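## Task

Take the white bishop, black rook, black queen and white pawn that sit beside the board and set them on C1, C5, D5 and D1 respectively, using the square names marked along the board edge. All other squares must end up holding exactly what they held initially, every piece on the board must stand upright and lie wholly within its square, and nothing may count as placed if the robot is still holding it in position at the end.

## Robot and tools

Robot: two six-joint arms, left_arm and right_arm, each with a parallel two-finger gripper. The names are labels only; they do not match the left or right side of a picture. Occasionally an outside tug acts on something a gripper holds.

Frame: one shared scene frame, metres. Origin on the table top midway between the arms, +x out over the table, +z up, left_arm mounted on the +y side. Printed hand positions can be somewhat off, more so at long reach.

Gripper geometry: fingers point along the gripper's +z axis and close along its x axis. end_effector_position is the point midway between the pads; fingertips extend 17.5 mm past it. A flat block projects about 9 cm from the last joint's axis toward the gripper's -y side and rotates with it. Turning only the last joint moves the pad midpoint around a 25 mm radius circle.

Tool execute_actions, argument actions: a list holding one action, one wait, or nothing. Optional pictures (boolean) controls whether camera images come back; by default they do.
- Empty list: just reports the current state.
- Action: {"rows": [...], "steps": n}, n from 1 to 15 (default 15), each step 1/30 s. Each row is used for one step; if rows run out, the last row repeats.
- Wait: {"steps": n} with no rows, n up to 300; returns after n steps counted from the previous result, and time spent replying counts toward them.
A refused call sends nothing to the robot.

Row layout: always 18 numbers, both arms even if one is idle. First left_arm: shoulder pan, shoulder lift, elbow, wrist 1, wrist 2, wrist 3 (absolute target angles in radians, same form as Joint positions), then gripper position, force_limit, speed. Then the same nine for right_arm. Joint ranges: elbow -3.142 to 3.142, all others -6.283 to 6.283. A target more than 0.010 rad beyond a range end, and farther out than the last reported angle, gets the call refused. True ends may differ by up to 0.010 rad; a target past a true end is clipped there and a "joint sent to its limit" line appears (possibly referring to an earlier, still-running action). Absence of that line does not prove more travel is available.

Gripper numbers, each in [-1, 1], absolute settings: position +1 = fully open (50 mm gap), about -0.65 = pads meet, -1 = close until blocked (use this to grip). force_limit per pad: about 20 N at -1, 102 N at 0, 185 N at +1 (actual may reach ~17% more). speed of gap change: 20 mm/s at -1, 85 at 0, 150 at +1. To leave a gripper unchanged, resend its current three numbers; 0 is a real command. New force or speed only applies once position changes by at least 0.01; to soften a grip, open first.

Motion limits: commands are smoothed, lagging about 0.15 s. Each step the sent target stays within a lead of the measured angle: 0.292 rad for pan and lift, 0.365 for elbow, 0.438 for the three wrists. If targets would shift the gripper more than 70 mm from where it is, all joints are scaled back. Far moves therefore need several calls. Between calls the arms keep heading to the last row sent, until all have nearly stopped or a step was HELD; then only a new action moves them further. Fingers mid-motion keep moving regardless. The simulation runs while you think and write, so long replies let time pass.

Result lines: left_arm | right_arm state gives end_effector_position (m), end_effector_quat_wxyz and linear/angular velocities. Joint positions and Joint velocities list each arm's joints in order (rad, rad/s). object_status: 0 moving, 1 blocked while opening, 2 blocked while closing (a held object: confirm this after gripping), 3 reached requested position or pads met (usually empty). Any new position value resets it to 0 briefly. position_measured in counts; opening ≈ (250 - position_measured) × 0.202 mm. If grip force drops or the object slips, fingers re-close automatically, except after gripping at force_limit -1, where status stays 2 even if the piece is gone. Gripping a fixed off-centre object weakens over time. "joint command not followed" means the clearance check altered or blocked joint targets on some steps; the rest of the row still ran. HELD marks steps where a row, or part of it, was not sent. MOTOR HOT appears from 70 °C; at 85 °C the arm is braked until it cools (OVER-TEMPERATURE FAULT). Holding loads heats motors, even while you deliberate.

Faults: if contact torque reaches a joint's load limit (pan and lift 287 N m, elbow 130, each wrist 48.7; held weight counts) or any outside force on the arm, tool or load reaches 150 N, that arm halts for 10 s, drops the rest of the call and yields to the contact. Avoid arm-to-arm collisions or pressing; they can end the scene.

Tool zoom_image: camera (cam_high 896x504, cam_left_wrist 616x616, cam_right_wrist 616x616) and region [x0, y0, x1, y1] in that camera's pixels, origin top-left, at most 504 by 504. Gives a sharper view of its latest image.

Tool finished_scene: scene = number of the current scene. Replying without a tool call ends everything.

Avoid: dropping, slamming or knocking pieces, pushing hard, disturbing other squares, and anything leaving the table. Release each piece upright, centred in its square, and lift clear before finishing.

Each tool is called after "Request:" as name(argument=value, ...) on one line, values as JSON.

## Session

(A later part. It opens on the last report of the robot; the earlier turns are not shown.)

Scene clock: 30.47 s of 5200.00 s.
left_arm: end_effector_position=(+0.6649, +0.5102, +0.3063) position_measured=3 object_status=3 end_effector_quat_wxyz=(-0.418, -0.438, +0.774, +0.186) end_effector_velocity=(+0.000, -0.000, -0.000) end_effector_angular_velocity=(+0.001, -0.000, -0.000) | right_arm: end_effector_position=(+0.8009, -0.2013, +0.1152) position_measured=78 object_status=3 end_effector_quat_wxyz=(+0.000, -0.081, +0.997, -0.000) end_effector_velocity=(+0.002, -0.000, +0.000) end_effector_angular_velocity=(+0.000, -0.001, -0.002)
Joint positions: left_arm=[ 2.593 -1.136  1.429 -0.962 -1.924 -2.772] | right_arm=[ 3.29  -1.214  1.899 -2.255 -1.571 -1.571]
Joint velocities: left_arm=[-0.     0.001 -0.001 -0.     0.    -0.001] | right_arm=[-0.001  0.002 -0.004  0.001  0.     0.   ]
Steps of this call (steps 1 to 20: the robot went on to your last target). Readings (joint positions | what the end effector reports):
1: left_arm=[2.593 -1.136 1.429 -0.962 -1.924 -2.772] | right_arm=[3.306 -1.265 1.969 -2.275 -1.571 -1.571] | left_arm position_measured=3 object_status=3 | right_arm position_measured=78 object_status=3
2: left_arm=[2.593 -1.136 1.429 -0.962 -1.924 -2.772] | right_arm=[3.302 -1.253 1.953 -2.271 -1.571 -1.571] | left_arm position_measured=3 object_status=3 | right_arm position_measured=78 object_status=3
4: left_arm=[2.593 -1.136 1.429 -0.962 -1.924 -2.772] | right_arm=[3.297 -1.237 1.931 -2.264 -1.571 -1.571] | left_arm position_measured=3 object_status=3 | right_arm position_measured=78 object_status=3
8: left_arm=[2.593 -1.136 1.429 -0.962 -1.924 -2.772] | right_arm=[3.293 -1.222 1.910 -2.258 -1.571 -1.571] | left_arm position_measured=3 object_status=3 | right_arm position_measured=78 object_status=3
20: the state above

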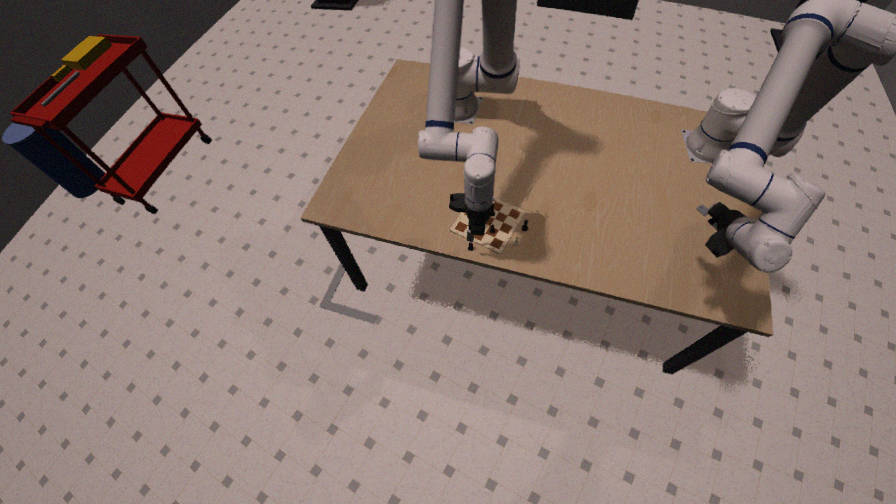

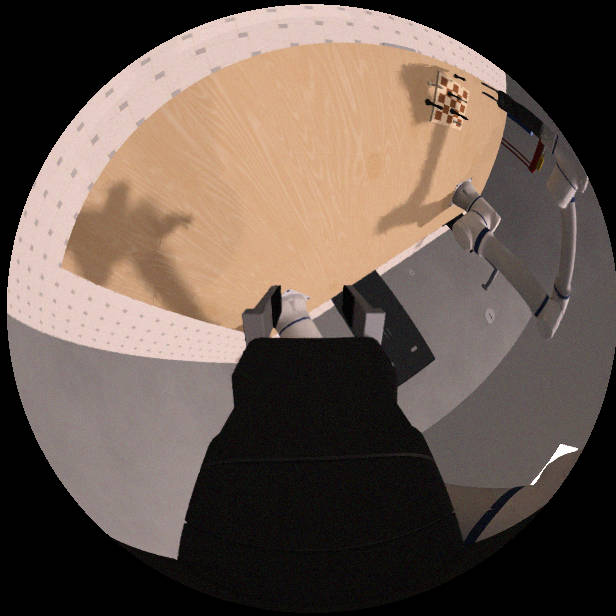

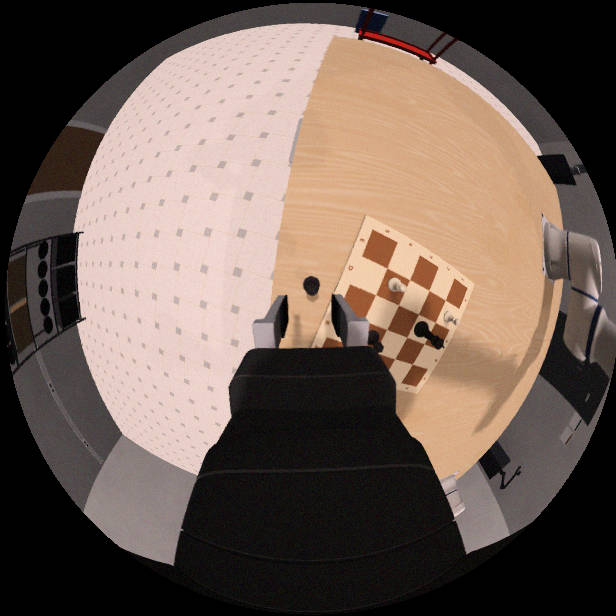

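Request:
execute_actions(actions=[{"rows":[[2.593,-1.136,1.429,-0.962,-1.924,-2.772,1,0,0,3.29,-1.111,1.949,-2.409,-1.571,-1.571,0.5,0.5,0]]}], pictures=false)

Request:
execute_actions(actions=[{"rows":[[2.593,-1.136,1.429,-0.962,-1.924,-2.772,1,0,0,3.29,-1.111,1.949,-2.409,-1.571,-1.571,-1,0.5,-0.3]]}], pictures=false)

Request:
execute_actions(actions=[{"steps":6}], pictures=false)

Request:
execute_actions(actions=[{"rows":[[2.593,-1.136,1.429,-0.962,-1.924,-2.772,1,0,0,3.29,-1.214,1.898,-2.255,-1.571,-1.571,-1,0.5,-0.3]],"steps":10}], pictures=false)

Request:
execute_actions(actions=[{"rows":[[2.593,-1.136,1.429,-0.962,-1.924,-2.772,1,0,0,3.322,-1.275,2.016,-2.312,-1.571,-1.571,-1,0.5,-0.3]]}], pictures=false)

Request:
execute_actions(actions=[{"rows":[[2.593,-1.136,1.429,-0.962,-1.924,-2.772,1,0,0,3.322,-1.195,2.049,-2.425,-1.571,-1.571,-1,0.5,-0.3]]}])

Scene clock: 38.53 s of 5200.00 s.
left_arm: end_effector_position=(+0.6649, +0.5102, +0.3063) position_measured=3 object_status=3 end_effector_quat_wxyz=(-0.418, -0.438, +0.774, +0.186) end_effector_velocity=(-0.000, +0.000, -0.000) end_effector_angular_velocity=(-0.001, +0.001, -0.001) | right_arm: end_effector_position=(+0.7991, -0.2017, +0.0296) position_measured=78 object_status=3 end_effector_quat_wxyz=(+0.000, -0.081, +0.997, -0.000) end_effector_velocity=(-0.003, +0.000, -0.023) end_effector_angular_velocity=(+0.000, -0.000, +0.001)
Joint positions: left_arm=[ 2.593 -1.136  1.429 -0.962 -1.924 -2.772] | right_arm=[ 3.29  -1.115  1.947 -2.404 -1.571 -1.571]
Joint velocities: left_arm=[ 0.    -0.     0.001  0.     0.     0.002] | right_arm=[ 0.001  0.027  0.014 -0.041  0.     0.   ]
Steps of this call (steps 1 to 15: the robot went on to your last target; steps 16 to 90: nothing new was sent; then 4.57 s passed at rest; steps 91 to 105: all 15 steps of this action). Readings (joint positions | what the end effector reports):
91: left_arm=[2.593 -1.136 1.429 -0.962 -1.924 -2.772] | right_arm=[3.290 -1.214 1.898 -2.255 -1.571 -1.571] | left_arm position_measured=3 object_status=3 | right_arm position_measured=78 object_status=3
92: left_arm=[2.593 -1.136 1.429 -0.962 -1.924 -2.772] | right_arm=[3.290 -1.204 1.901 -2.271 -1.571 -1.571] | left_arm position_measured=3 object_status=3 | right_arm position_measured=78 object_status=3
94: left_arm=[2.593 -1.136 1.429 -0.962 -1.924 -2.772] | right_arm=[3.290 -1.172 1.919 -2.316 -1.571 -1.571] | left_arm position_measured=3 object_status=3 | right_arm position_measured=78 object_status=3
98: left_arm=[2.593 -1.136 1.429 -0.962 -1.924 -2.772] | right_arm=[3.290 -1.133 1.938 -2.376 -1.571 -1.571] | left_arm position_measured=3 object_status=3 | right_arm position_measured=78 object_status=3
105: the state above

Scene clock: 39.03 s of 5200.00 s.
left_arm: end_effector_position=(+0.6649, +0.5102, +0.3063) position_measured=3 object_status=3 end_effector_quat_wxyz=(-0.418, -0.438, +0.774, +0.186) end_effector_velocity=(-0.000, -0.001, +0.000) end_effector_angular_velocity=(+0.001, -0.000, -0.000) | right_arm: end_effector_position=(+0.7988, -0.2018, +0.0265) position_measured=193 object_status=0 end_effector_quat_wxyz=(+0.000, -0.081, +0.997, -0.000) end_effector_velocity=(-0.001, -0.000, -0.001) end_effector_angular_velocity=(-0.000, +0.001, +0.001)
Joint positions: left_arm=[ 2.593 -1.136  1.429 -0.962 -1.924 -2.772] | right_arm=[ 3.29  -1.111  1.949 -2.409 -1.571 -1.571]
Joint velocities: left_arm=[-0.001 -0.001  0.    -0.    -0.    -0.001] | right_arm=[-0.     0.     0.001 -0.001 -0.    -0.001]
Steps of this call (steps 1 to 15: all 15 steps of this action). Readings (joint positions | what the end effector reports):
1: left_arm=[2.593 -1.136 1.429 -0.962 -1.924 -2.772] | right_arm=[3.290 -1.114 1.948 -2.405 -1.571 -1.571] | left_arm position_measured=3 object_status=3 | right_arm position_measured=81 object_status=0
2: left_arm=[2.593 -1.136 1.429 -0.962 -1.924 -2.772] | right_arm=[3.290 -1.113 1.948 -2.406 -1.571 -1.571] | left_arm position_measured=3 object_status=3 | right_arm position_measured=91 object_status=0
4: left_arm=[2.593 -1.136 1.429 -0.962 -1.924 -2.772] | right_arm=[3.290 -1.112 1.948 -2.407 -1.571 -1.571] | left_arm position_measured=3 object_status=3 | right_arm position_measured=113 object_status=0
8: left_arm=[2.593 -1.136 1.429 -0.962 -1.924 -2.772] | right_arm=[3.290 -1.111 1.949 -2.408 -1.571 -1.571] | left_arm position_measured=3 object_status=3 | right_arm position_measured=156 object_status=0
15: the state above

Scene clock: 39.23 s of 5200.00 s.
left_arm: end_effector_position=(+0.6649, +0.5102, +0.3063) position_measured=3 object_status=3 end_effector_quat_wxyz=(-0.418, -0.438, +0.774, +0.186) end_effector_velocity=(+0.000, +0.001, +0.001) end_effector_angular_velocity=(+0.000, -0.001, +0.002) | right_arm: end_effector_position=(+0.7988, -0.2018, +0.0264) position_measured=193 object_status=2 end_effector_quat_wxyz=(+0.000, -0.081, +0.997, -0.000) end_effector_velocity=(+0.001, +0.000, -0.000) end_effector_angular_velocity=(+0.000, -0.001, +0.000)
Joint positions: left_arm=[ 2.593 -1.136  1.429 -0.962 -1.924 -2.772] | right_arm=[ 3.29  -1.111  1.949 -2.409 -1.571 -1.571]
Joint velocities: left_arm=[ 0.001 -0.001 -0.    -0.    -0.    -0.001] | right_arm=[ 0.     0.001 -0.002 -0.     0.    -0.   ]
Steps of this call (steps 1 to 6: the robot went on to your last target). Readings (joint positions | what the end effector reports):
1: left_arm=[2.593 -1.136 1.429 -0.962 -1.924 -2.772] | right_arm=[3.290 -1.111 1.949 -2.409 -1.571 -1.571] | left_arm position_measured=3 object_status=3 | right_arm position_measured=193 object_status=0
2: left_arm=[2.593 -1.136 1.429 -0.962 -1.924 -2.772] | right_arm=[3.290 -1.111 1.949 -2.409 -1.571 -1.571] | left_arm position_measured=3 object_status=3 | right_arm position_measured=193 object_status=0
4: left_arm=[2.593 -1.136 1.429 -0.962 -1.924 -2.772] | right_arm=[3.290 -1.111 1.949 -2.409 -1.571 -1.571] | left_arm position_measured=3 object_status=3 | right_arm position_measured=193 object_status=2
6: the state above

Scene clock: 39.57 s of 5200.00 s.
left_arm: end_effector_position=(+0.6649, +0.5102, +0.3063) position_measured=3 object_status=3 end_effector_quat_wxyz=(-0.418, -0.438, +0.774, +0.186) end_effector_velocity=(+0.000, -0.000, +0.001) end_effector_angular_velocity=(-0.001, -0.002, -0.001) | right_arm: end_effector_position=(+0.8015, -0.2013, +0.1036) position_measured=193 object_status=2 end_effector_quat_wxyz=(+0.000, -0.081, +0.997, -0.000) end_effector_velocity=(-0.002, -0.000, +0.088) end_effector_angular_velocity=(+0.000, +0.001, +0.000)
Joint positions: left_arm=[ 2.593 -1.136  1.429 -0.962 -1.924 -2.772] | right_arm=[ 3.29  -1.201  1.905 -2.275 -1.571 -1.571]
Joint velocities: left_arm=[-0.    -0.001 -0.001  0.     0.     0.   ] | right_arm=[-0.    -0.1   -0.051  0.151  0.    -0.   ]
Steps of this call (steps 1 to 10: all 10 steps of this action). Readings (joint positions | what the end effector reports):
1: left_arm=[2.593 -1.136 1.429 -0.962 -1.924 -2.772] | right_arm=[3.290 -1.111 1.949 -2.409 -1.571 -1.571] | left_arm position_measured=3 object_status=3 | right_arm position_measured=193 object_status=2
2: left_arm=[2.593 -1.136 1.429 -0.962 -1.924 -2.772] | right_arm=[3.290 -1.121 1.946 -2.393 -1.571 -1.571] | left_arm position_measured=3 object_status=3 | right_arm position_measured=193 object_status=2
4: left_arm=[2.593 -1.136 1.429 -0.962 -1.924 -2.772] | right_arm=[3.290 -1.153 1.928 -2.348 -1.571 -1.571] | left_arm position_measured=3 object_status=3 | right_arm position_measured=193 object_status=2
8: left_arm=[2.593 -1.136 1.429 -0.962 -1.924 -2.772] | right_arm=[3.290 -1.192 1.909 -2.288 -1.571 -1.571] | left_arm position_measured=3 object_status=3 | right_arm position_measured=193 object_status=2
10: the state above

Scene clock: 40.07 s of 5200.00 s.
left_arm: end_effector_position=(+0.6649, +0.5102, +0.3063) position_measured=3 object_status=3 end_effector_quat_wxyz=(-0.418, -0.438, +0.774, +0.186) end_effector_velocity=(+0.000, -0.001, +0.000) end_effector_angular_velocity=(+0.001, -0.001, -0.001) | right_arm: end_effector_position=(+0.7383, -0.1891, +0.1028) position_measured=193 object_status=2 end_effector_quat_wxyz=(+0.000, -0.097, +0.995, -0.000) end_effector_velocity=(-0.015, +0.003, +0.000) end_effector_angular_velocity=(+0.001, -0.002, +0.008)
Joint positions: left_arm=[ 2.593 -1.136  1.429 -0.962 -1.924 -2.772] | right_arm=[ 3.321 -1.273  2.013 -2.311 -1.571 -1.571]
Joint velocities: left_arm=[-0.001 -0.    -0.    -0.     0.    -0.001] | right_arm=[ 0.008 -0.018  0.026 -0.01   0.    -0.   ]
Steps of this call (steps 1 to 15: all 15 steps of this action). Readings (joint positions | what the end effector reports):
1: left_arm=[2.593 -1.136 1.429 -0.962 -1.924 -2.772] | right_arm=[3.290 -1.204 1.903 -2.270 -1.571 -1.571] | left_arm position_measured=3 object_status=3 | right_arm position_measured=193 object_status=2
2: left_arm=[2.593 -1.136 1.429 -0.962 -1.924 -2.772] | right_arm=[3.293 -1.213 1.914 -2.273 -1.571 -1.571] | left_arm position_measured=3 object_status=3 | right_arm position_measured=193 object_status=2
4: left_arm=[2.593 -1.136 1.429 -0.962 -1.924 -2.772] | right_arm=[3.305 -1.238 1.957 -2.289 -1.571 -1.571] | left_arm position_measured=3 object_status=3 | right_arm position_measured=193 object_status=2
8: left_arm=[2.593 -1.136 1.429 -0.962 -1.924 -2.772] | right_arm=[3.316 -1.262 1.995 -2.304 -1.571 -1.571] | left_arm position_measured=3 object_status=3 | right_arm position_measured=193 object_status=2
15: the state above

Scene clock: 40.57 s of 5200.00 s.
left_arm: end_effector_position=(+0.6649, +0.5102, +0.3063) position_measured=3 object_status=3 end_effector_quat_wxyz=(-0.418, -0.438, +0.774, +0.186) end_effector_velocity=(+0.000, -0.001, -0.000) end_effector_angular_velocity=(-0.001, -0.000, +0.001) | right_arm: end_effector_position=(+0.7367, -0.1887, +0.0432) position_measured=193 object_status=2 end_effector_quat_wxyz=(+0.000, -0.097, +0.995, -0.000) end_effector_velocity=(-0.000, +0.000, -0.014) end_effector_angular_velocity=(+0.000, -0.000, -0.000)
Joint positions: left_arm=[ 2.593 -1.136  1.429 -0.962 -1.924 -2.772] | right_arm=[ 3.322 -1.197  2.048 -2.422 -1.571 -1.571]
Joint velocities: left_arm=[-0.     0.     0.    -0.001 -0.001  0.   ] | right_arm=[ 0.     0.018  0.007 -0.025  0.     0.001]
Steps of this call (steps 1 to 15: all 15 steps of this action). Readings (joint positions | what the end effector reports):
1: left_arm=[2.593 -1.136 1.429 -0.962 -1.924 -2.772] | right_arm=[3.321 -1.273 2.013 -2.311 -1.571 -1.571] | left_arm position_measured=3 object_status=3 | right_arm position_measured=193 object_status=2
2: left_arm=[2.593 -1.136 1.429 -0.962 -1.924 -2.772] | right_arm=[3.322 -1.264 2.017 -2.327 -1.571 -1.571] | left_arm position_measured=3 object_status=3 | right_arm position_measured=193 object_status=2
4: left_arm=[2.593 -1.136 1.429 -0.962 -1.924 -2.772] | right_arm=[3.322 -1.234 2.032 -2.367 -1.571 -1.571] | left_arm position_measured=3 object_status=3 | right_arm position_measured=193 object_status=2
8: left_arm=[2.593 -1.136 1.429 -0.962 -1.924 -2.772] | right_arm=[3.322 -1.209 2.043 -2.405 -1.571 -1.571] | left_arm position_measured=3 object_status=3 | right_arm position_measured=193 object_status=2
15: the state above

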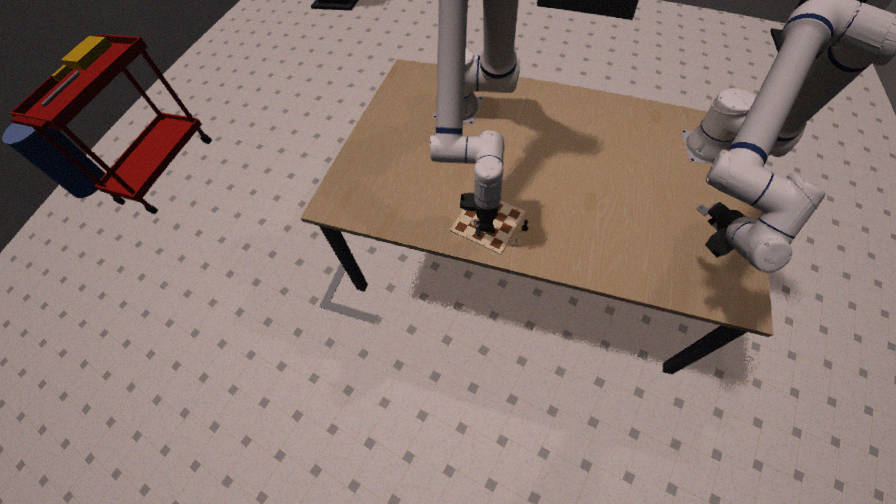

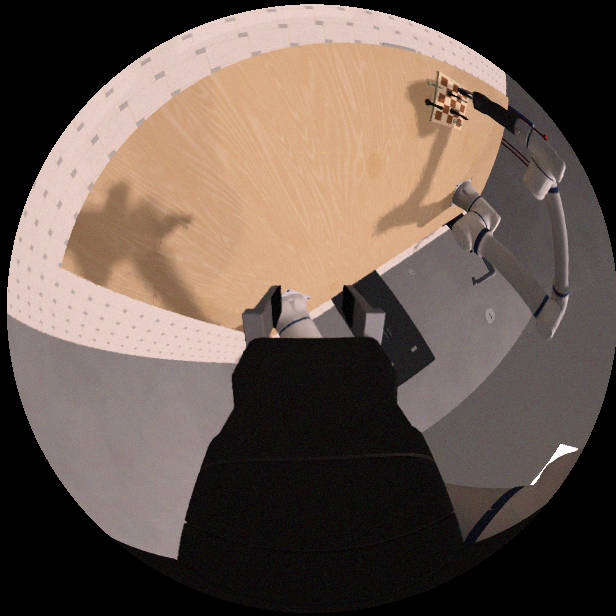

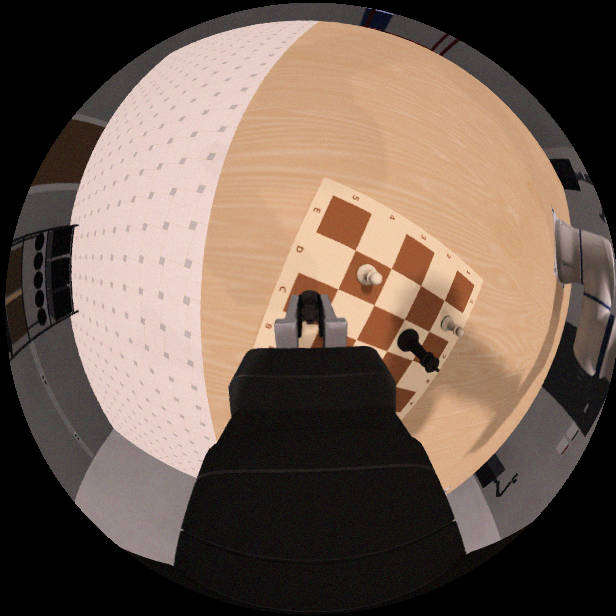

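Request:
execute_actions(actions=[{"rows":[[2.593,-1.136,1.429,-0.962,-1.924,-2.772,1,0,0,3.323,-1.184,2.053,-2.44,-1.571,-1.571,-1,0.5,-0.3]],"steps":10}], pictures=false)

Request:
execute_actions(actions=[{"rows":[[2.593,-1.136,1.429,-0.962,-1.924,-2.772,1,0,0,3.323,-1.184,2.053,-2.44,-1.571,-1.571,0.2,0.5,-0.3]],"steps":10}], pictures=false)

Request:
execute_actions(actions=[{"rows":[[2.593,-1.136,1.429,-0.962,-1.924,-2.772,1,0,0,3.323,-1.275,2.016,-2.312,-1.571,-1.571,0.2,0.5,-0.3]],"steps":12}], pictures=false)

Request:
execute_actions(actions=[{"rows":[[2.593,-1.136,1.429,-0.962,-1.924,-2.772,1,0,0,3.56,-1.256,1.99,-2.305,-1.571,-1.571,0.5,0.5,-0.3]]}], pictures=false)

Request:
execute_actions(actions=[{"steps":20}])

Scene clock: 46.83 s of 5200.00 s.
left_arm: end_effector_position=(+0.6649, +0.5102, +0.3063) position_measured=3 object_status=3 end_effector_quat_wxyz=(-0.418, -0.438, +0.774, +0.186) end_effector_velocity=(+0.000, +0.001, -0.000) end_effector_angular_velocity=(-0.001, +0.001, +0.001) | right_arm: end_effector_position=(+0.7361, -0.1882, +0.0341) position_measured=193 object_status=2 end_effector_quat_wxyz=(+0.000, -0.097, +0.995, -0.000) end_effector_velocity=(-0.001, +0.000, -0.007) end_effector_angular_velocity=(-0.001, +0.001, +0.001)
Joint positions: left_arm=[ 2.593 -1.136  1.429 -0.962 -1.924 -2.772] | right_arm=[ 3.323 -1.185  2.053 -2.438 -1.571 -1.571]
Joint velocities: left_arm=[ 0.002  0.     0.     0.    -0.     0.001] | right_arm=[ 0.001  0.01   0.003 -0.012 -0.    -0.   ]
Steps of this call (steps 1 to 15: the robot went on to your last target; steps 16 to 90: nothing new was sent; then 2.93 s passed at rest; steps 91 to 100: all 10 steps of this action). Readings (joint positions | what the end effector reports):
91: left_arm=[2.593 -1.136 1.429 -0.962 -1.924 -2.772] | right_arm=[3.322 -1.195 2.049 -2.425 -1.571 -1.571] | left_arm position_measured=3 object_status=3 | right_arm position_measured=193 object_status=2
92: left_arm=[2.593 -1.136 1.429 -0.962 -1.924 -2.772] | right_arm=[3.322 -1.193 2.049 -2.428 -1.571 -1.571] | left_arm position_measured=3 object_status=3 | right_arm position_measured=193 object_status=2
94: left_arm=[2.593 -1.136 1.429 -0.962 -1.924 -2.772] | right_arm=[3.323 -1.189 2.051 -2.433 -1.571 -1.571] | left_arm position_measured=3 object_status=3 | right_arm position_measured=193 object_status=2
98: left_arm=[2.593 -1.136 1.429 -0.962 -1.924 -2.772] | right_arm=[3.323 -1.186 2.052 -2.437 -1.571 -1.571] | left_arm position_measured=3 object_status=3 | right_arm position_measured=193 object_status=2
100: the state above

Scene clock: 47.17 s of 5200.00 s.
left_arm: end_effector_position=(+0.6649, +0.5102, +0.3063) position_measured=3 object_status=3 end_effector_quat_wxyz=(-0.418, -0.438, +0.774, +0.186) end_effector_velocity=(-0.001, -0.000, -0.001) end_effector_angular_velocity=(-0.000, +0.002, -0.001) | right_arm: end_effector_position=(+0.7361, -0.1881, +0.0333) position_measured=123 object_status=0 end_effector_quat_wxyz=(+0.000, -0.098, +0.995, -0.000) end_effector_velocity=(-0.000, -0.000, -0.001) end_effector_angular_velocity=(-0.000, +0.000, +0.000)
Joint positions: left_arm=[ 2.593 -1.136  1.429 -0.962 -1.924 -2.772] | right_arm=[ 3.323 -1.184  2.053 -2.44  -1.571 -1.571]
Joint velocities: left_arm=[-0.001  0.001  0.001 -0.    -0.     0.001] | right_arm=[ 0.     0.001  0.001 -0.001 -0.    -0.   ]
Steps of this call (steps 1 to 10: all 10 steps of this action). Readings (joint positions | what the end effector reports):
1: left_arm=[2.593 -1.136 1.429 -0.962 -1.924 -2.772] | right_arm=[3.323 -1.185 2.053 -2.439 -1.571 -1.571] | left_arm position_measured=3 object_status=3 | right_arm position_measured=190 object_status=0
2: left_arm=[2.593 -1.136 1.429 -0.962 -1.924 -2.772] | right_arm=[3.323 -1.185 2.053 -2.439 -1.571 -1.571] | left_arm position_measured=3 object_status=3 | right_arm position_measured=180 object_status=0
4: left_arm=[2.593 -1.136 1.429 -0.962 -1.924 -2.772] | right_arm=[3.323 -1.184 2.053 -2.439 -1.571 -1.571] | left_arm position_measured=3 object_status=3 | right_arm position_measured=158 object_status=0
8: left_arm=[2.593 -1.136 1.429 -0.962 -1.924 -2.772] | right_arm=[3.323 -1.184 2.053 -2.440 -1.571 -1.571] | left_arm position_measured=3 object_status=3 | right_arm position_measured=123 object_status=0
10: the state above

Scene clock: 47.57 s of 5200.00 s.
left_arm: end_effector_position=(+0.6649, +0.5102, +0.3063) position_measured=3 object_status=3 end_effector_quat_wxyz=(-0.418, -0.438, +0.774, +0.186) end_effector_velocity=(+0.001, +0.000, +0.001) end_effector_angular_velocity=(-0.000, -0.003, +0.002) | right_arm: end_effector_position=(+0.7362, -0.1880, +0.0979) position_measured=123 object_status=3 end_effector_quat_wxyz=(+0.000, -0.098, +0.995, -0.000) end_effector_velocity=(-0.001, -0.000, +0.037) end_effector_angular_velocity=(+0.001, -0.002, +0.001)
Joint positions: left_arm=[ 2.593 -1.136  1.429 -0.962 -1.924 -2.772] | right_arm=[ 3.323 -1.269  2.018 -2.32  -1.571 -1.571]
Joint velocities: left_arm=[ 0.001 -0.001 -0.001 -0.    -0.    -0.001] | right_arm=[ 0.    -0.048 -0.019  0.064  0.    -0.001]
Steps of this call (steps 1 to 12: all 12 steps of this action). Readings (joint positions | what the end effector reports):
1: left_arm=[2.593 -1.136 1.429 -0.962 -1.924 -2.772] | right_arm=[3.323 -1.184 2.053 -2.440 -1.571 -1.571] | left_arm position_measured=3 object_status=3 | right_arm position_measured=123 object_status=0
2: left_arm=[2.593 -1.136 1.429 -0.962 -1.924 -2.772] | right_arm=[3.323 -1.194 2.050 -2.424 -1.571 -1.571] | left_arm position_measured=3 object_status=3 | right_arm position_measured=123 object_status=0
4: left_arm=[2.593 -1.136 1.429 -0.962 -1.924 -2.772] | right_arm=[3.323 -1.228 2.034 -2.379 -1.571 -1.571] | left_arm position_measured=3 object_status=3 | right_arm position_measured=123 object_status=3
8: left_arm=[2.593 -1.136 1.429 -0.962 -1.924 -2.772] | right_arm=[3.323 -1.258 2.023 -2.336 -1.571 -1.571] | left_arm position_measured=3 object_status=3 | right_arm position_measured=123 object_status=3
12: the state above

Scene clock: 48.07 s of 5200.00 s.
left_arm: end_effector_position=(+0.6649, +0.5102, +0.3063) position_measured=3 object_status=3 end_effector_quat_wxyz=(-0.418, -0.438, +0.774, +0.186) end_effector_velocity=(-0.000, -0.001, -0.000) end_effector_angular_velocity=(-0.001, +0.000, -0.002) | right_arm: end_effector_position=(+0.6715, -0.0477, +0.1018) position_measured=78 object_status=3 end_effector_quat_wxyz=(+0.000, -0.202, +0.979, -0.000) end_effector_velocity=(-0.072, +0.122, +0.003) end_effector_angular_velocity=(+0.001, -0.001, +0.192)
Joint positions: left_arm=[ 2.593 -1.136  1.429 -0.962 -1.924 -2.772] | right_arm=[ 3.535 -1.258  1.993 -2.306 -1.571 -1.571]
Joint velocities: left_arm=[-0.001  0.     0.     0.     0.     0.001] | right_arm=[ 0.193  0.012 -0.023  0.01   0.     0.   ]
Steps of this call (steps 1 to 15: all 15 steps of this action). Readings (joint positions | what the end effector reports):
1: left_arm=[2.593 -1.136 1.429 -0.962 -1.924 -2.772] | right_arm=[3.323 -1.270 2.018 -2.318 -1.571 -1.571] | left_arm position_measured=3 object_status=3 | right_arm position_measured=120 object_status=0
2: left_arm=[2.593 -1.136 1.429 -0.962 -1.924 -2.772] | right_arm=[3.333 -1.270 2.016 -2.317 -1.571 -1.571] | left_arm position_measured=3 object_status=3 | right_arm position_measured=109 object_status=0
4: left_arm=[2.593 -1.136 1.429 -0.962 -1.924 -2.772] | right_arm=[3.371 -1.268 2.012 -2.315 -1.571 -1.571] | left_arm position_measured=3 object_status=3 | right_arm position_measured=88 object_status=0
8: left_arm=[2.593 -1.136 1.429 -0.962 -1.924 -2.772] | right_arm=[3.438 -1.264 2.004 -2.312 -1.571 -1.571] | left_arm position_measured=3 object_status=3 | right_arm position_measured=78 object_status=0
15: the state above

Scene clock: 48.73 s of 5200.00 s.
left_arm: end_effector_position=(+0.6649, +0.5102, +0.3063) position_measured=3 object_status=3 end_effector_quat_wxyz=(-0.418, -0.438, +0.774, +0.186) end_effector_velocity=(-0.001, -0.000, -0.001) end_effector_angular_velocity=(+0.001, +0.002, -0.000) | right_arm: end_effector_position=(+0.6619, -0.0319, +0.1020) position_measured=78 object_status=3 end_effector_quat_wxyz=(+0.000, -0.214, +0.977, -0.000) end_effector_velocity=(-0.001, +0.001, -0.000) end_effector_angular_velocity=(+0.001, +0.000, +0.001)
Joint positions: left_arm=[ 2.593 -1.136  1.429 -0.962 -1.924 -2.772] | right_arm=[ 3.56  -1.256  1.99  -2.305 -1.571 -1.571]
Joint velocities: left_arm=[-0.001  0.001  0.001 -0.     0.    -0.   ] | right_arm=[ 0.001 -0.     0.001  0.     0.001 -0.   ]
Steps of this call (steps 1 to 20: the robot went on to your last target). Readings (joint positions | what the end effector reports):
1: left_arm=[2.593 -1.136 1.429 -0.962 -1.924 -2.772] | right_arm=[3.541 -1.257 1.992 -2.306 -1.571 -1.571] | left_arm position_measured=3 object_status=3 | right_arm position_measured=78 object_status=3
2: left_arm=[2.593 -1.136 1.429 -0.962 -1.924 -2.772] | right_arm=[3.545 -1.257 1.992 -2.306 -1.571 -1.571] | left_arm position_measured=3 object_status=3 | right_arm position_measured=78 object_status=3
4: left_arm=[2.593 -1.136 1.429 -0.962 -1.924 -2.772] | right_arm=[3.551 -1.257 1.991 -2.305 -1.571 -1.571] | left_arm position_measured=3 object_status=3 | right_arm position_measured=78 object_status=3
8: left_arm=[2.593 -1.136 1.429 -0.962 -1.924 -2.772] | right_arm=[3.557 -1.256 1.990 -2.305 -1.571 -1.571] | left_arm position_measured=3 object_status=3 | right_arm position_measured=78 object_status=3
20: the state above

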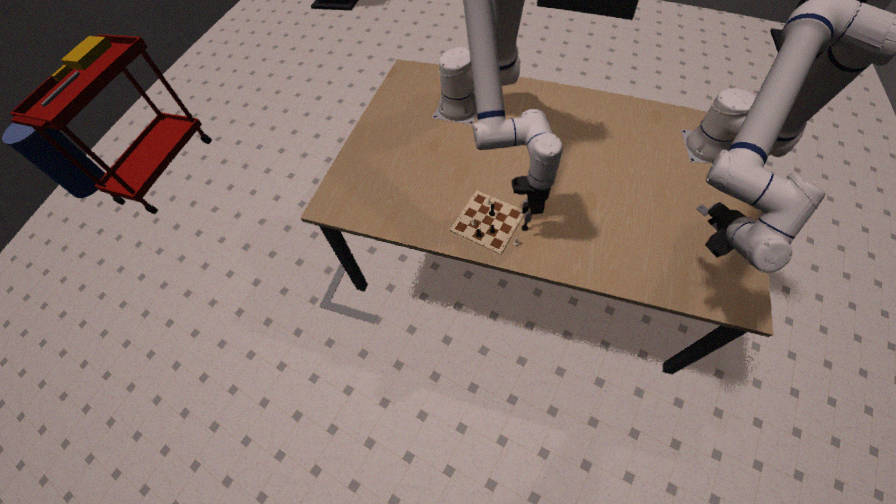

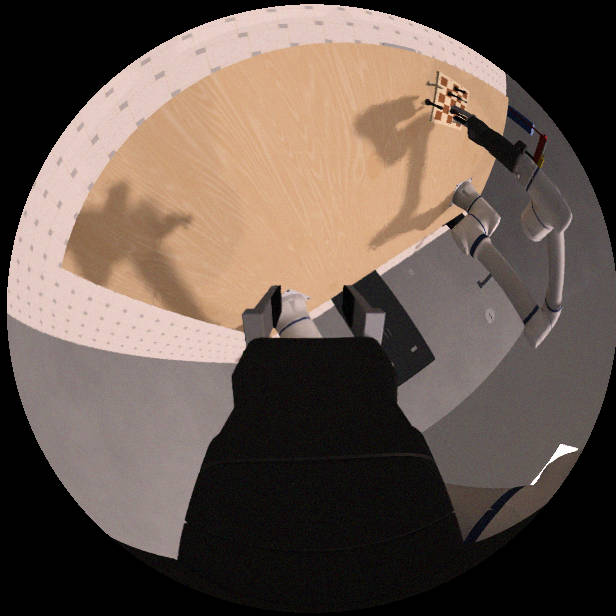

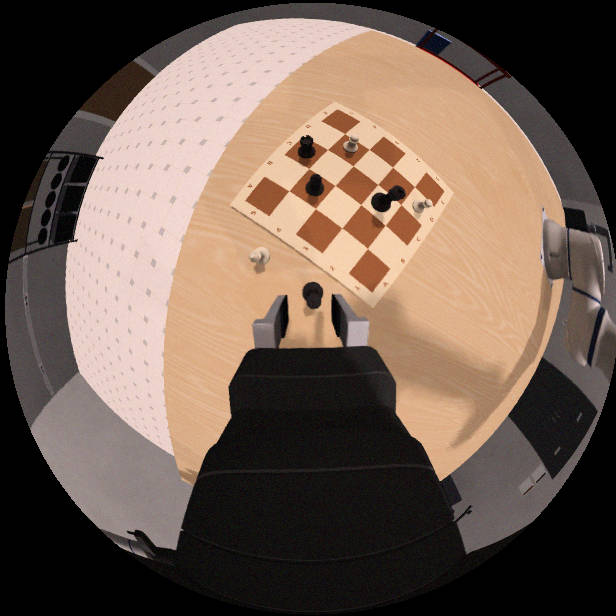

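Request:
execute_actions(actions=[{"rows":[[2.593,-1.136,1.429,-0.962,-1.924,-2.772,1,0,0,3.569,-1.163,2.034,-2.442,-1.571,-1.571,0.5,0.5,0]]}], pictures=false)

Request:
execute_actions(actions=[{"rows":[[2.593,-1.136,1.429,-0.962,-1.924,-2.772,1,0,0,3.569,-1.163,2.034,-2.442,-1.571,-1.571,-1,0.5,-0.3]]}], pictures=false)

Request:
execute_actions(actions=[{"steps":6}], pictures=false)

Request:
execute_actions(actions=[{"rows":[[2.593,-1.136,1.429,-0.962,-1.924,-2.772,1,0,0,3.569,-1.275,1.99,-2.286,-1.571,-1.571,-1,0.5,-0.3]]}], pictures=false)

Request:
execute_actions(actions=[{"rows":[[2.593,-1.136,1.429,-0.962,-1.924,-2.772,1,0,0,3.272,-1.302,2.053,-2.322,-1.571,-1.571,-1,0.5,-0.3]]}], pictures=false)

Request:
execute_actions(actions=[{"steps":18}], pictures=false)

Request:
execute_actions(actions=[{"rows":[[2.593,-1.136,1.429,-0.962,-1.924,-2.772,1,0,0,3.272,-1.222,2.086,-2.435,-1.571,-1.571,-1,0.5,-0.3]]}])

Scene clock: 59.10 s of 5200.00 s.
left_arm: end_effector_position=(+0.6649, +0.5102, +0.3063) position_measured=3 object_status=3 end_effector_quat_wxyz=(-0.418, -0.438, +0.774, +0.186) end_effector_velocity=(-0.000, +0.001, +0.001) end_effector_angular_velocity=(-0.000, -0.001, +0.001) | right_arm: end_effector_position=(+0.6557, -0.0276, +0.0298) position_measured=78 object_status=3 end_effector_quat_wxyz=(+0.000, -0.219, +0.976, -0.000) end_effector_velocity=(-0.002, +0.000, -0.018) end_effector_angular_velocity=(-0.001, -0.000, +0.003)
Joint positions: left_arm=[ 2.593 -1.136  1.429 -0.962 -1.924 -2.772] | right_arm=[ 3.569 -1.166  2.033 -2.438 -1.571 -1.571]
Joint velocities: left_arm=[ 0.001 -0.002  0.     0.     0.     0.   ] | right_arm=[ 0.002  0.023  0.01  -0.032 -0.001 -0.001]
Steps of this call (steps 1 to 15: the robot went on to your last target; steps 16 to 90: nothing new was sent; then 6.87 s passed at rest; steps 91 to 105: all 15 steps of this action). Readings (joint positions | what the end effector reports):
91: left_arm=[2.593 -1.136 1.429 -0.962 -1.924 -2.772] | right_arm=[3.560 -1.256 1.990 -2.305 -1.571 -1.571] | left_arm position_measured=3 object_status=3 | right_arm position_measured=78 object_status=3
92: left_arm=[2.593 -1.136 1.429 -0.962 -1.924 -2.772] | right_arm=[3.561 -1.246 1.993 -2.321 -1.571 -1.571] | left_arm position_measured=3 object_status=3 | right_arm position_measured=78 object_status=3
94: left_arm=[2.593 -1.136 1.429 -0.962 -1.924 -2.772] | right_arm=[3.564 -1.212 2.011 -2.368 -1.571 -1.571] | left_arm position_measured=3 object_status=3 | right_arm position_measured=78 object_status=3
98: left_arm=[2.593 -1.136 1.429 -0.962 -1.924 -2.772] | right_arm=[3.567 -1.180 2.026 -2.416 -1.571 -1.571] | left_arm position_measured=3 object_status=3 | right_arm position_measured=78 object_status=3
105: the state above

Scene clock: 59.60 s of 5200.00 s.
left_arm: end_effector_position=(+0.6649, +0.5102, +0.3063) position_measured=3 object_status=3 end_effector_quat_wxyz=(-0.418, -0.438, +0.774, +0.186) end_effector_velocity=(-0.001, -0.001, -0.000) end_effector_angular_velocity=(+0.001, +0.001, -0.001) | right_arm: end_effector_position=(+0.6554, -0.0276, +0.0276) position_measured=197 object_status=0 end_effector_quat_wxyz=(+0.000, -0.219, +0.976, -0.000) end_effector_velocity=(+0.000, +0.000, +0.000) end_effector_angular_velocity=(+0.001, -0.001, +0.001)
Joint positions: left_arm=[ 2.593 -1.136  1.429 -0.962 -1.924 -2.772] | right_arm=[ 3.569 -1.163  2.034 -2.442 -1.571 -1.571]
Joint velocities: left_arm=[-0.002 -0.     0.001 -0.    -0.    -0.002] | right_arm=[ 0.    -0.     0.    -0.001  0.001 -0.   ]
Steps of this call (steps 1 to 15: all 15 steps of this action). Readings (joint positions | what the end effector reports):
1: left_arm=[2.593 -1.136 1.429 -0.962 -1.924 -2.772] | right_arm=[3.569 -1.165 2.033 -2.439 -1.571 -1.571] | left_arm position_measured=3 object_status=3 | right_arm position_measured=81 object_status=0
2: left_arm=[2.593 -1.136 1.429 -0.962 -1.924 -2.772] | right_arm=[3.569 -1.165 2.033 -2.439 -1.571 -1.571] | left_arm position_measured=3 object_status=3 | right_arm position_measured=91 object_status=0
4: left_arm=[2.593 -1.136 1.429 -0.962 -1.924 -2.772] | right_arm=[3.569 -1.164 2.034 -2.441 -1.571 -1.571] | left_arm position_measured=3 object_status=3 | right_arm position_measured=113 object_status=0
8: left_arm=[2.593 -1.136 1.429 -0.962 -1.924 -2.772] | right_arm=[3.569 -1.163 2.034 -2.441 -1.571 -1.571] | left_arm position_measured=3 object_status=3 | right_arm position_measured=156 object_status=0
15: the state above

Scene clock: 59.80 s of 5200.00 s.
left_arm: end_effector_position=(+0.6649, +0.5102, +0.3063) position_measured=3 object_status=3 end_effector_quat_wxyz=(-0.418, -0.438, +0.774, +0.186) end_effector_velocity=(-0.000, -0.001, -0.000) end_effector_angular_velocity=(+0.000, +0.000, -0.001) | right_arm: end_effector_position=(+0.6554, -0.0276, +0.0275) position_measured=197 object_status=2 end_effector_quat_wxyz=(+0.000, -0.219, +0.976, -0.000) end_effector_velocity=(+0.001, +0.001, +0.001) end_effector_angular_velocity=(+0.001, -0.002, -0.001)
Joint positions: left_arm=[ 2.593 -1.136  1.429 -0.962 -1.924 -2.772] | right_arm=[ 3.569 -1.163  2.034 -2.442 -1.571 -1.571]
Joint velocities: left_arm=[-0.001 -0.     0.    -0.    -0.    -0.001] | right_arm=[-0.    -0.001 -0.001 -0.     0.     0.001]
Steps of this call (steps 1 to 6: the robot went on to your last target). Readings (joint positions | what the end effector reports):
1: left_arm=[2.593 -1.136 1.429 -0.962 -1.924 -2.772] | right_arm=[3.569 -1.163 2.034 -2.442 -1.571 -1.571] | left_arm position_measured=3 object_status=3 | right_arm position_measured=197 object_status=0
2: left_arm=[2.593 -1.136 1.429 -0.962 -1.924 -2.772] | right_arm=[3.569 -1.163 2.034 -2.442 -1.571 -1.571] | left_arm position_measured=3 object_status=3 | right_arm position_measured=197 object_status=0
4: left_arm=[2.593 -1.136 1.429 -0.962 -1.924 -2.772] | right_arm=[3.569 -1.163 2.034 -2.442 -1.571 -1.571] | left_arm position_measured=3 object_status=3 | right_arm position_measured=197 object_status=2
6: the state above

Scene clock: 60.30 s of 5200.00 s.
left_arm: end_effector_position=(+0.6649, +0.5102, +0.3063) position_measured=3 object_status=3 end_effector_quat_wxyz=(-0.418, -0.438, +0.774, +0.186) end_effector_velocity=(-0.001, +0.001, -0.000) end_effector_angular_velocity=(-0.000, +0.001, -0.000) | right_arm: end_effector_position=(+0.6544, -0.0280, +0.1105) position_measured=197 object_status=2 end_effector_quat_wxyz=(+0.000, -0.219, +0.976, -0.000) end_effector_velocity=(-0.001, -0.000, +0.024) end_effector_angular_velocity=(+0.001, -0.002, +0.000)
Joint positions: left_arm=[ 2.593 -1.136  1.429 -0.962 -1.924 -2.772] | right_arm=[ 3.569 -1.271  1.992 -2.291 -1.571 -1.571]
Joint velocities: left_arm=[ 0.001 -0.     0.001  0.001  0.     0.001] | right_arm=[ 0.    -0.03  -0.013  0.042  0.    -0.   ]
Steps of this call (steps 1 to 15: all 15 steps of this action). Readings (joint positions | what the end effector reports):
1: left_arm=[2.593 -1.136 1.429 -0.962 -1.924 -2.772] | right_arm=[3.569 -1.163 2.034 -2.442 -1.571 -1.571] | left_arm position_measured=3 object_status=3 | right_arm position_measured=197 object_status=2
2: left_arm=[2.593 -1.136 1.429 -0.962 -1.924 -2.772] | right_arm=[3.569 -1.173 2.031 -2.427 -1.571 -1.571] | left_arm position_measured=3 object_status=3 | right_arm position_measured=197 object_status=2
4: left_arm=[2.593 -1.136 1.429 -0.962 -1.924 -2.772] | right_arm=[3.569 -1.208 2.015 -2.380 -1.571 -1.571] | left_arm position_measured=3 object_status=3 | right_arm position_measured=197 object_status=2
8: left_arm=[2.593 -1.136 1.429 -0.962 -1.924 -2.772] | right_arm=[3.569 -1.251 1.999 -2.319 -1.571 -1.571] | left_arm position_measured=3 object_status=3 | right_arm position_measured=197 object_status=2
15: the state above

Scene clock: 60.80 s of 5200.00 s.
left_arm: end_effector_position=(+0.6649, +0.5102, +0.3063) position_measured=3 object_status=3 end_effector_quat_wxyz=(-0.418, -0.438, +0.774, +0.186) end_effector_velocity=(-0.000, +0.000, -0.001) end_effector_angular_velocity=(+0.001, +0.002, +0.001) | right_arm: end_effector_position=(+0.7202, -0.1855, +0.1047) position_measured=197 object_status=2 end_effector_quat_wxyz=(+0.000, -0.101, +0.995, -0.000) end_effector_velocity=(+0.089, -0.316, -0.015) end_effector_angular_velocity=(-0.000, +0.002, -0.464)
Joint positions: left_arm=[ 2.593 -1.136  1.429 -0.962 -1.924 -2.772] | right_arm=[ 3.331 -1.296  2.041 -2.316 -1.571 -1.571]
Joint velocities: left_arm=[ 0.     0.001  0.001  0.    -0.    -0.001] | right_arm=[-0.464 -0.045  0.098 -0.05  -0.    -0.001]
Steps of this call (steps 1 to 15: all 15 steps of this action). Readings (joint positions | what the end effector reports):
1: left_arm=[2.593 -1.136 1.429 -0.962 -1.924 -2.772] | right_arm=[3.569 -1.272 1.991 -2.290 -1.571 -1.571] | left_arm position_measured=3 object_status=3 | right_arm position_measured=197 object_status=2
2: left_arm=[2.593 -1.136 1.429 -0.962 -1.924 -2.772] | right_arm=[3.559 -1.273 1.993 -2.290 -1.571 -1.571] | left_arm position_measured=3 object_status=3 | right_arm position_measured=197 object_status=2
4: left_arm=[2.593 -1.136 1.429 -0.962 -1.924 -2.772] | right_arm=[3.521 -1.277 2.001 -2.295 -1.571 -1.571] | left_arm position_measured=3 object_status=3 | right_arm position_measured=197 object_status=2
8: left_arm=[2.593 -1.136 1.429 -0.962 -1.924 -2.772] | right_arm=[3.452 -1.284 2.015 -2.302 -1.571 -1.571] | left_arm position_measured=3 object_status=3 | right_arm position_measured=197 object_status=2
15: the state above

Scene clock: 61.40 s of 5200.00 s.
left_arm: end_effector_position=(+0.6649, +0.5102, +0.3063) position_measured=3 object_status=3 end_effector_quat_wxyz=(-0.418, -0.438, +0.774, +0.186) end_effector_velocity=(-0.000, +0.000, +0.001) end_effector_angular_velocity=(-0.001, -0.001, +0.001) | right_arm: end_effector_position=(+0.7301, -0.2254, +0.1030) position_measured=197 object_status=2 end_effector_quat_wxyz=(+0.000, -0.072, +0.997, -0.000) end_effector_velocity=(-0.000, -0.003, -0.000) end_effector_angular_velocity=(-0.000, +0.001, -0.005)
Joint positions: left_arm=[ 2.593 -1.136  1.429 -0.962 -1.924 -2.772] | right_arm=[ 3.273 -1.302  2.053 -2.322 -1.571 -1.571]
Joint velocities: left_arm=[ 0.001 -0.002  0.     0.    -0.     0.001] | right_arm=[-0.004 -0.001  0.002 -0.     0.     0.   ]
Steps of this call (steps 1 to 18: the robot went on to your last target). Readings (joint positions | what the end effector reports):
1: left_arm=[2.593 -1.136 1.429 -0.962 -1.924 -2.772] | right_arm=[3.317 -1.297 2.043 -2.317 -1.571 -1.571] | left_arm position_measured=3 object_status=3 | right_arm position_measured=197 object_status=2
2: left_arm=[2.593 -1.136 1.429 -0.962 -1.924 -2.772] | right_arm=[3.307 -1.298 2.046 -2.318 -1.571 -1.571] | left_arm position_measured=3 object_status=3 | right_arm position_measured=197 object_status=2
4: left_arm=[2.593 -1.136 1.429 -0.962 -1.924 -2.772] | right_arm=[3.293 -1.300 2.049 -2.320 -1.571 -1.571] | left_arm position_measured=3 object_status=3 | right_arm position_measured=197 object_status=2
8: left_arm=[2.593 -1.136 1.429 -0.962 -1.924 -2.772] | right_arm=[3.279 -1.301 2.051 -2.321 -1.571 -1.571] | left_arm position_measured=3 object_status=3 | right_arm position_measured=197 object_status=2
18: the state above

Scene clock: 61.90 s of 5200.00 s.
left_arm: end_effector_position=(+0.6649, +0.5102, +0.3063) position_measured=3 object_status=3 end_effector_quat_wxyz=(-0.418, -0.438, +0.774, +0.186) end_effector_velocity=(-0.000, +0.001, +0.001) end_effector_angular_velocity=(+0.001, -0.000, +0.002) | right_arm: end_effector_position=(+0.7306, -0.2257, +0.0453) position_measured=197 object_status=2 end_effector_quat_wxyz=(+0.000, -0.072, +0.997, -0.000) end_effector_velocity=(-0.001, -0.000, -0.015) end_effector_angular_velocity=(-0.001, +0.003, +0.000)
Joint positions: left_arm=[ 2.593 -1.136  1.429 -0.962 -1.924 -2.772] | right_arm=[ 3.272 -1.224  2.085 -2.432 -1.571 -1.571]
Joint velocities: left_arm=[ 0.001 -0.001 -0.     0.001  0.    -0.001] | right_arm=[ 0.     0.02   0.008 -0.025 -0.    -0.   ]
Steps of this call (steps 1 to 15: all 15 steps of this action). Readings (joint positions | what the end effector reports):
1: left_arm=[2.593 -1.136 1.429 -0.962 -1.924 -2.772] | right_arm=[3.272 -1.302 2.053 -2.322 -1.571 -1.571] | left_arm position_measured=3 object_status=3 | right_arm position_measured=197 object_status=2
2: left_arm=[2.593 -1.136 1.429 -0.962 -1.924 -2.772] | right_arm=[3.272 -1.292 2.056 -2.338 -1.571 -1.571] | left_arm position_measured=3 object_status=3 | right_arm position_measured=197 object_status=2
4: left_arm=[2.593 -1.136 1.429 -0.962 -1.924 -2.772] | right_arm=[3.272 -1.262 2.070 -2.377 -1.571 -1.571] | left_arm position_measured=3 object_status=3 | right_arm position_measured=197 object_status=2
8: left_arm=[2.593 -1.136 1.429 -0.962 -1.924 -2.772] | right_arm=[3.272 -1.236 2.080 -2.415 -1.571 -1.571] | left_arm position_measured=3 object_status=3 | right_arm position_measured=197 object_status=2
15: the state above

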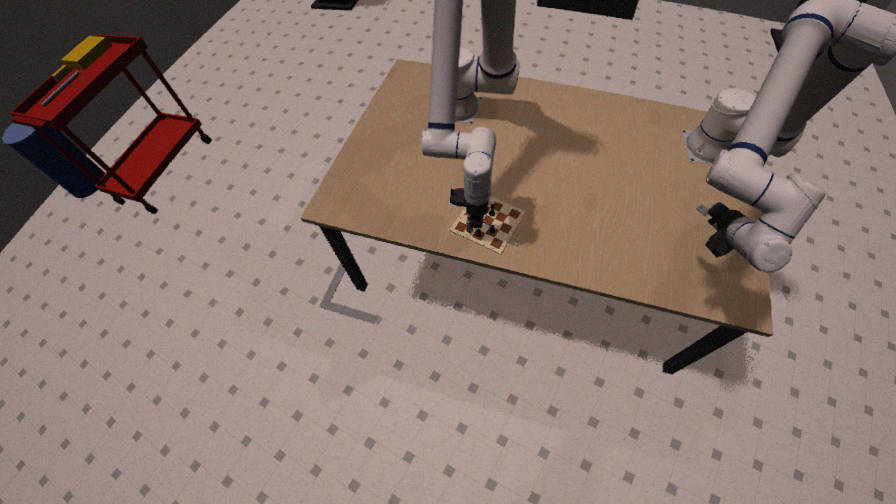

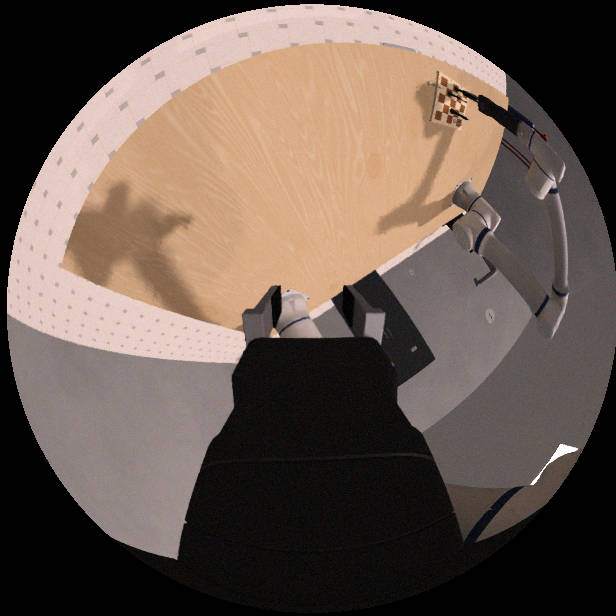

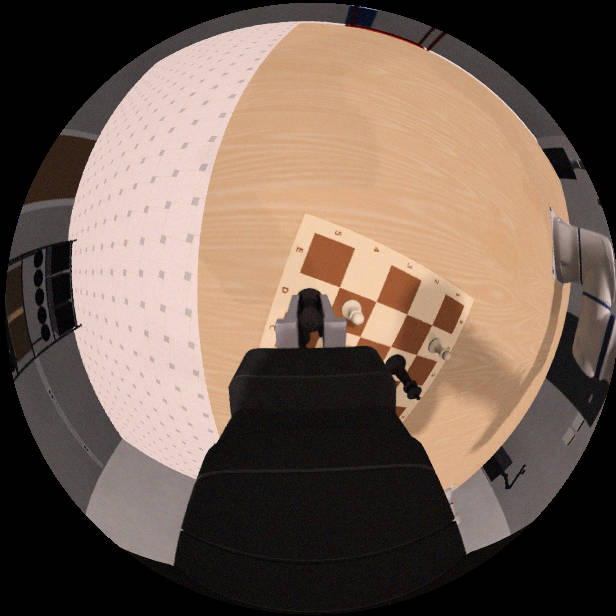

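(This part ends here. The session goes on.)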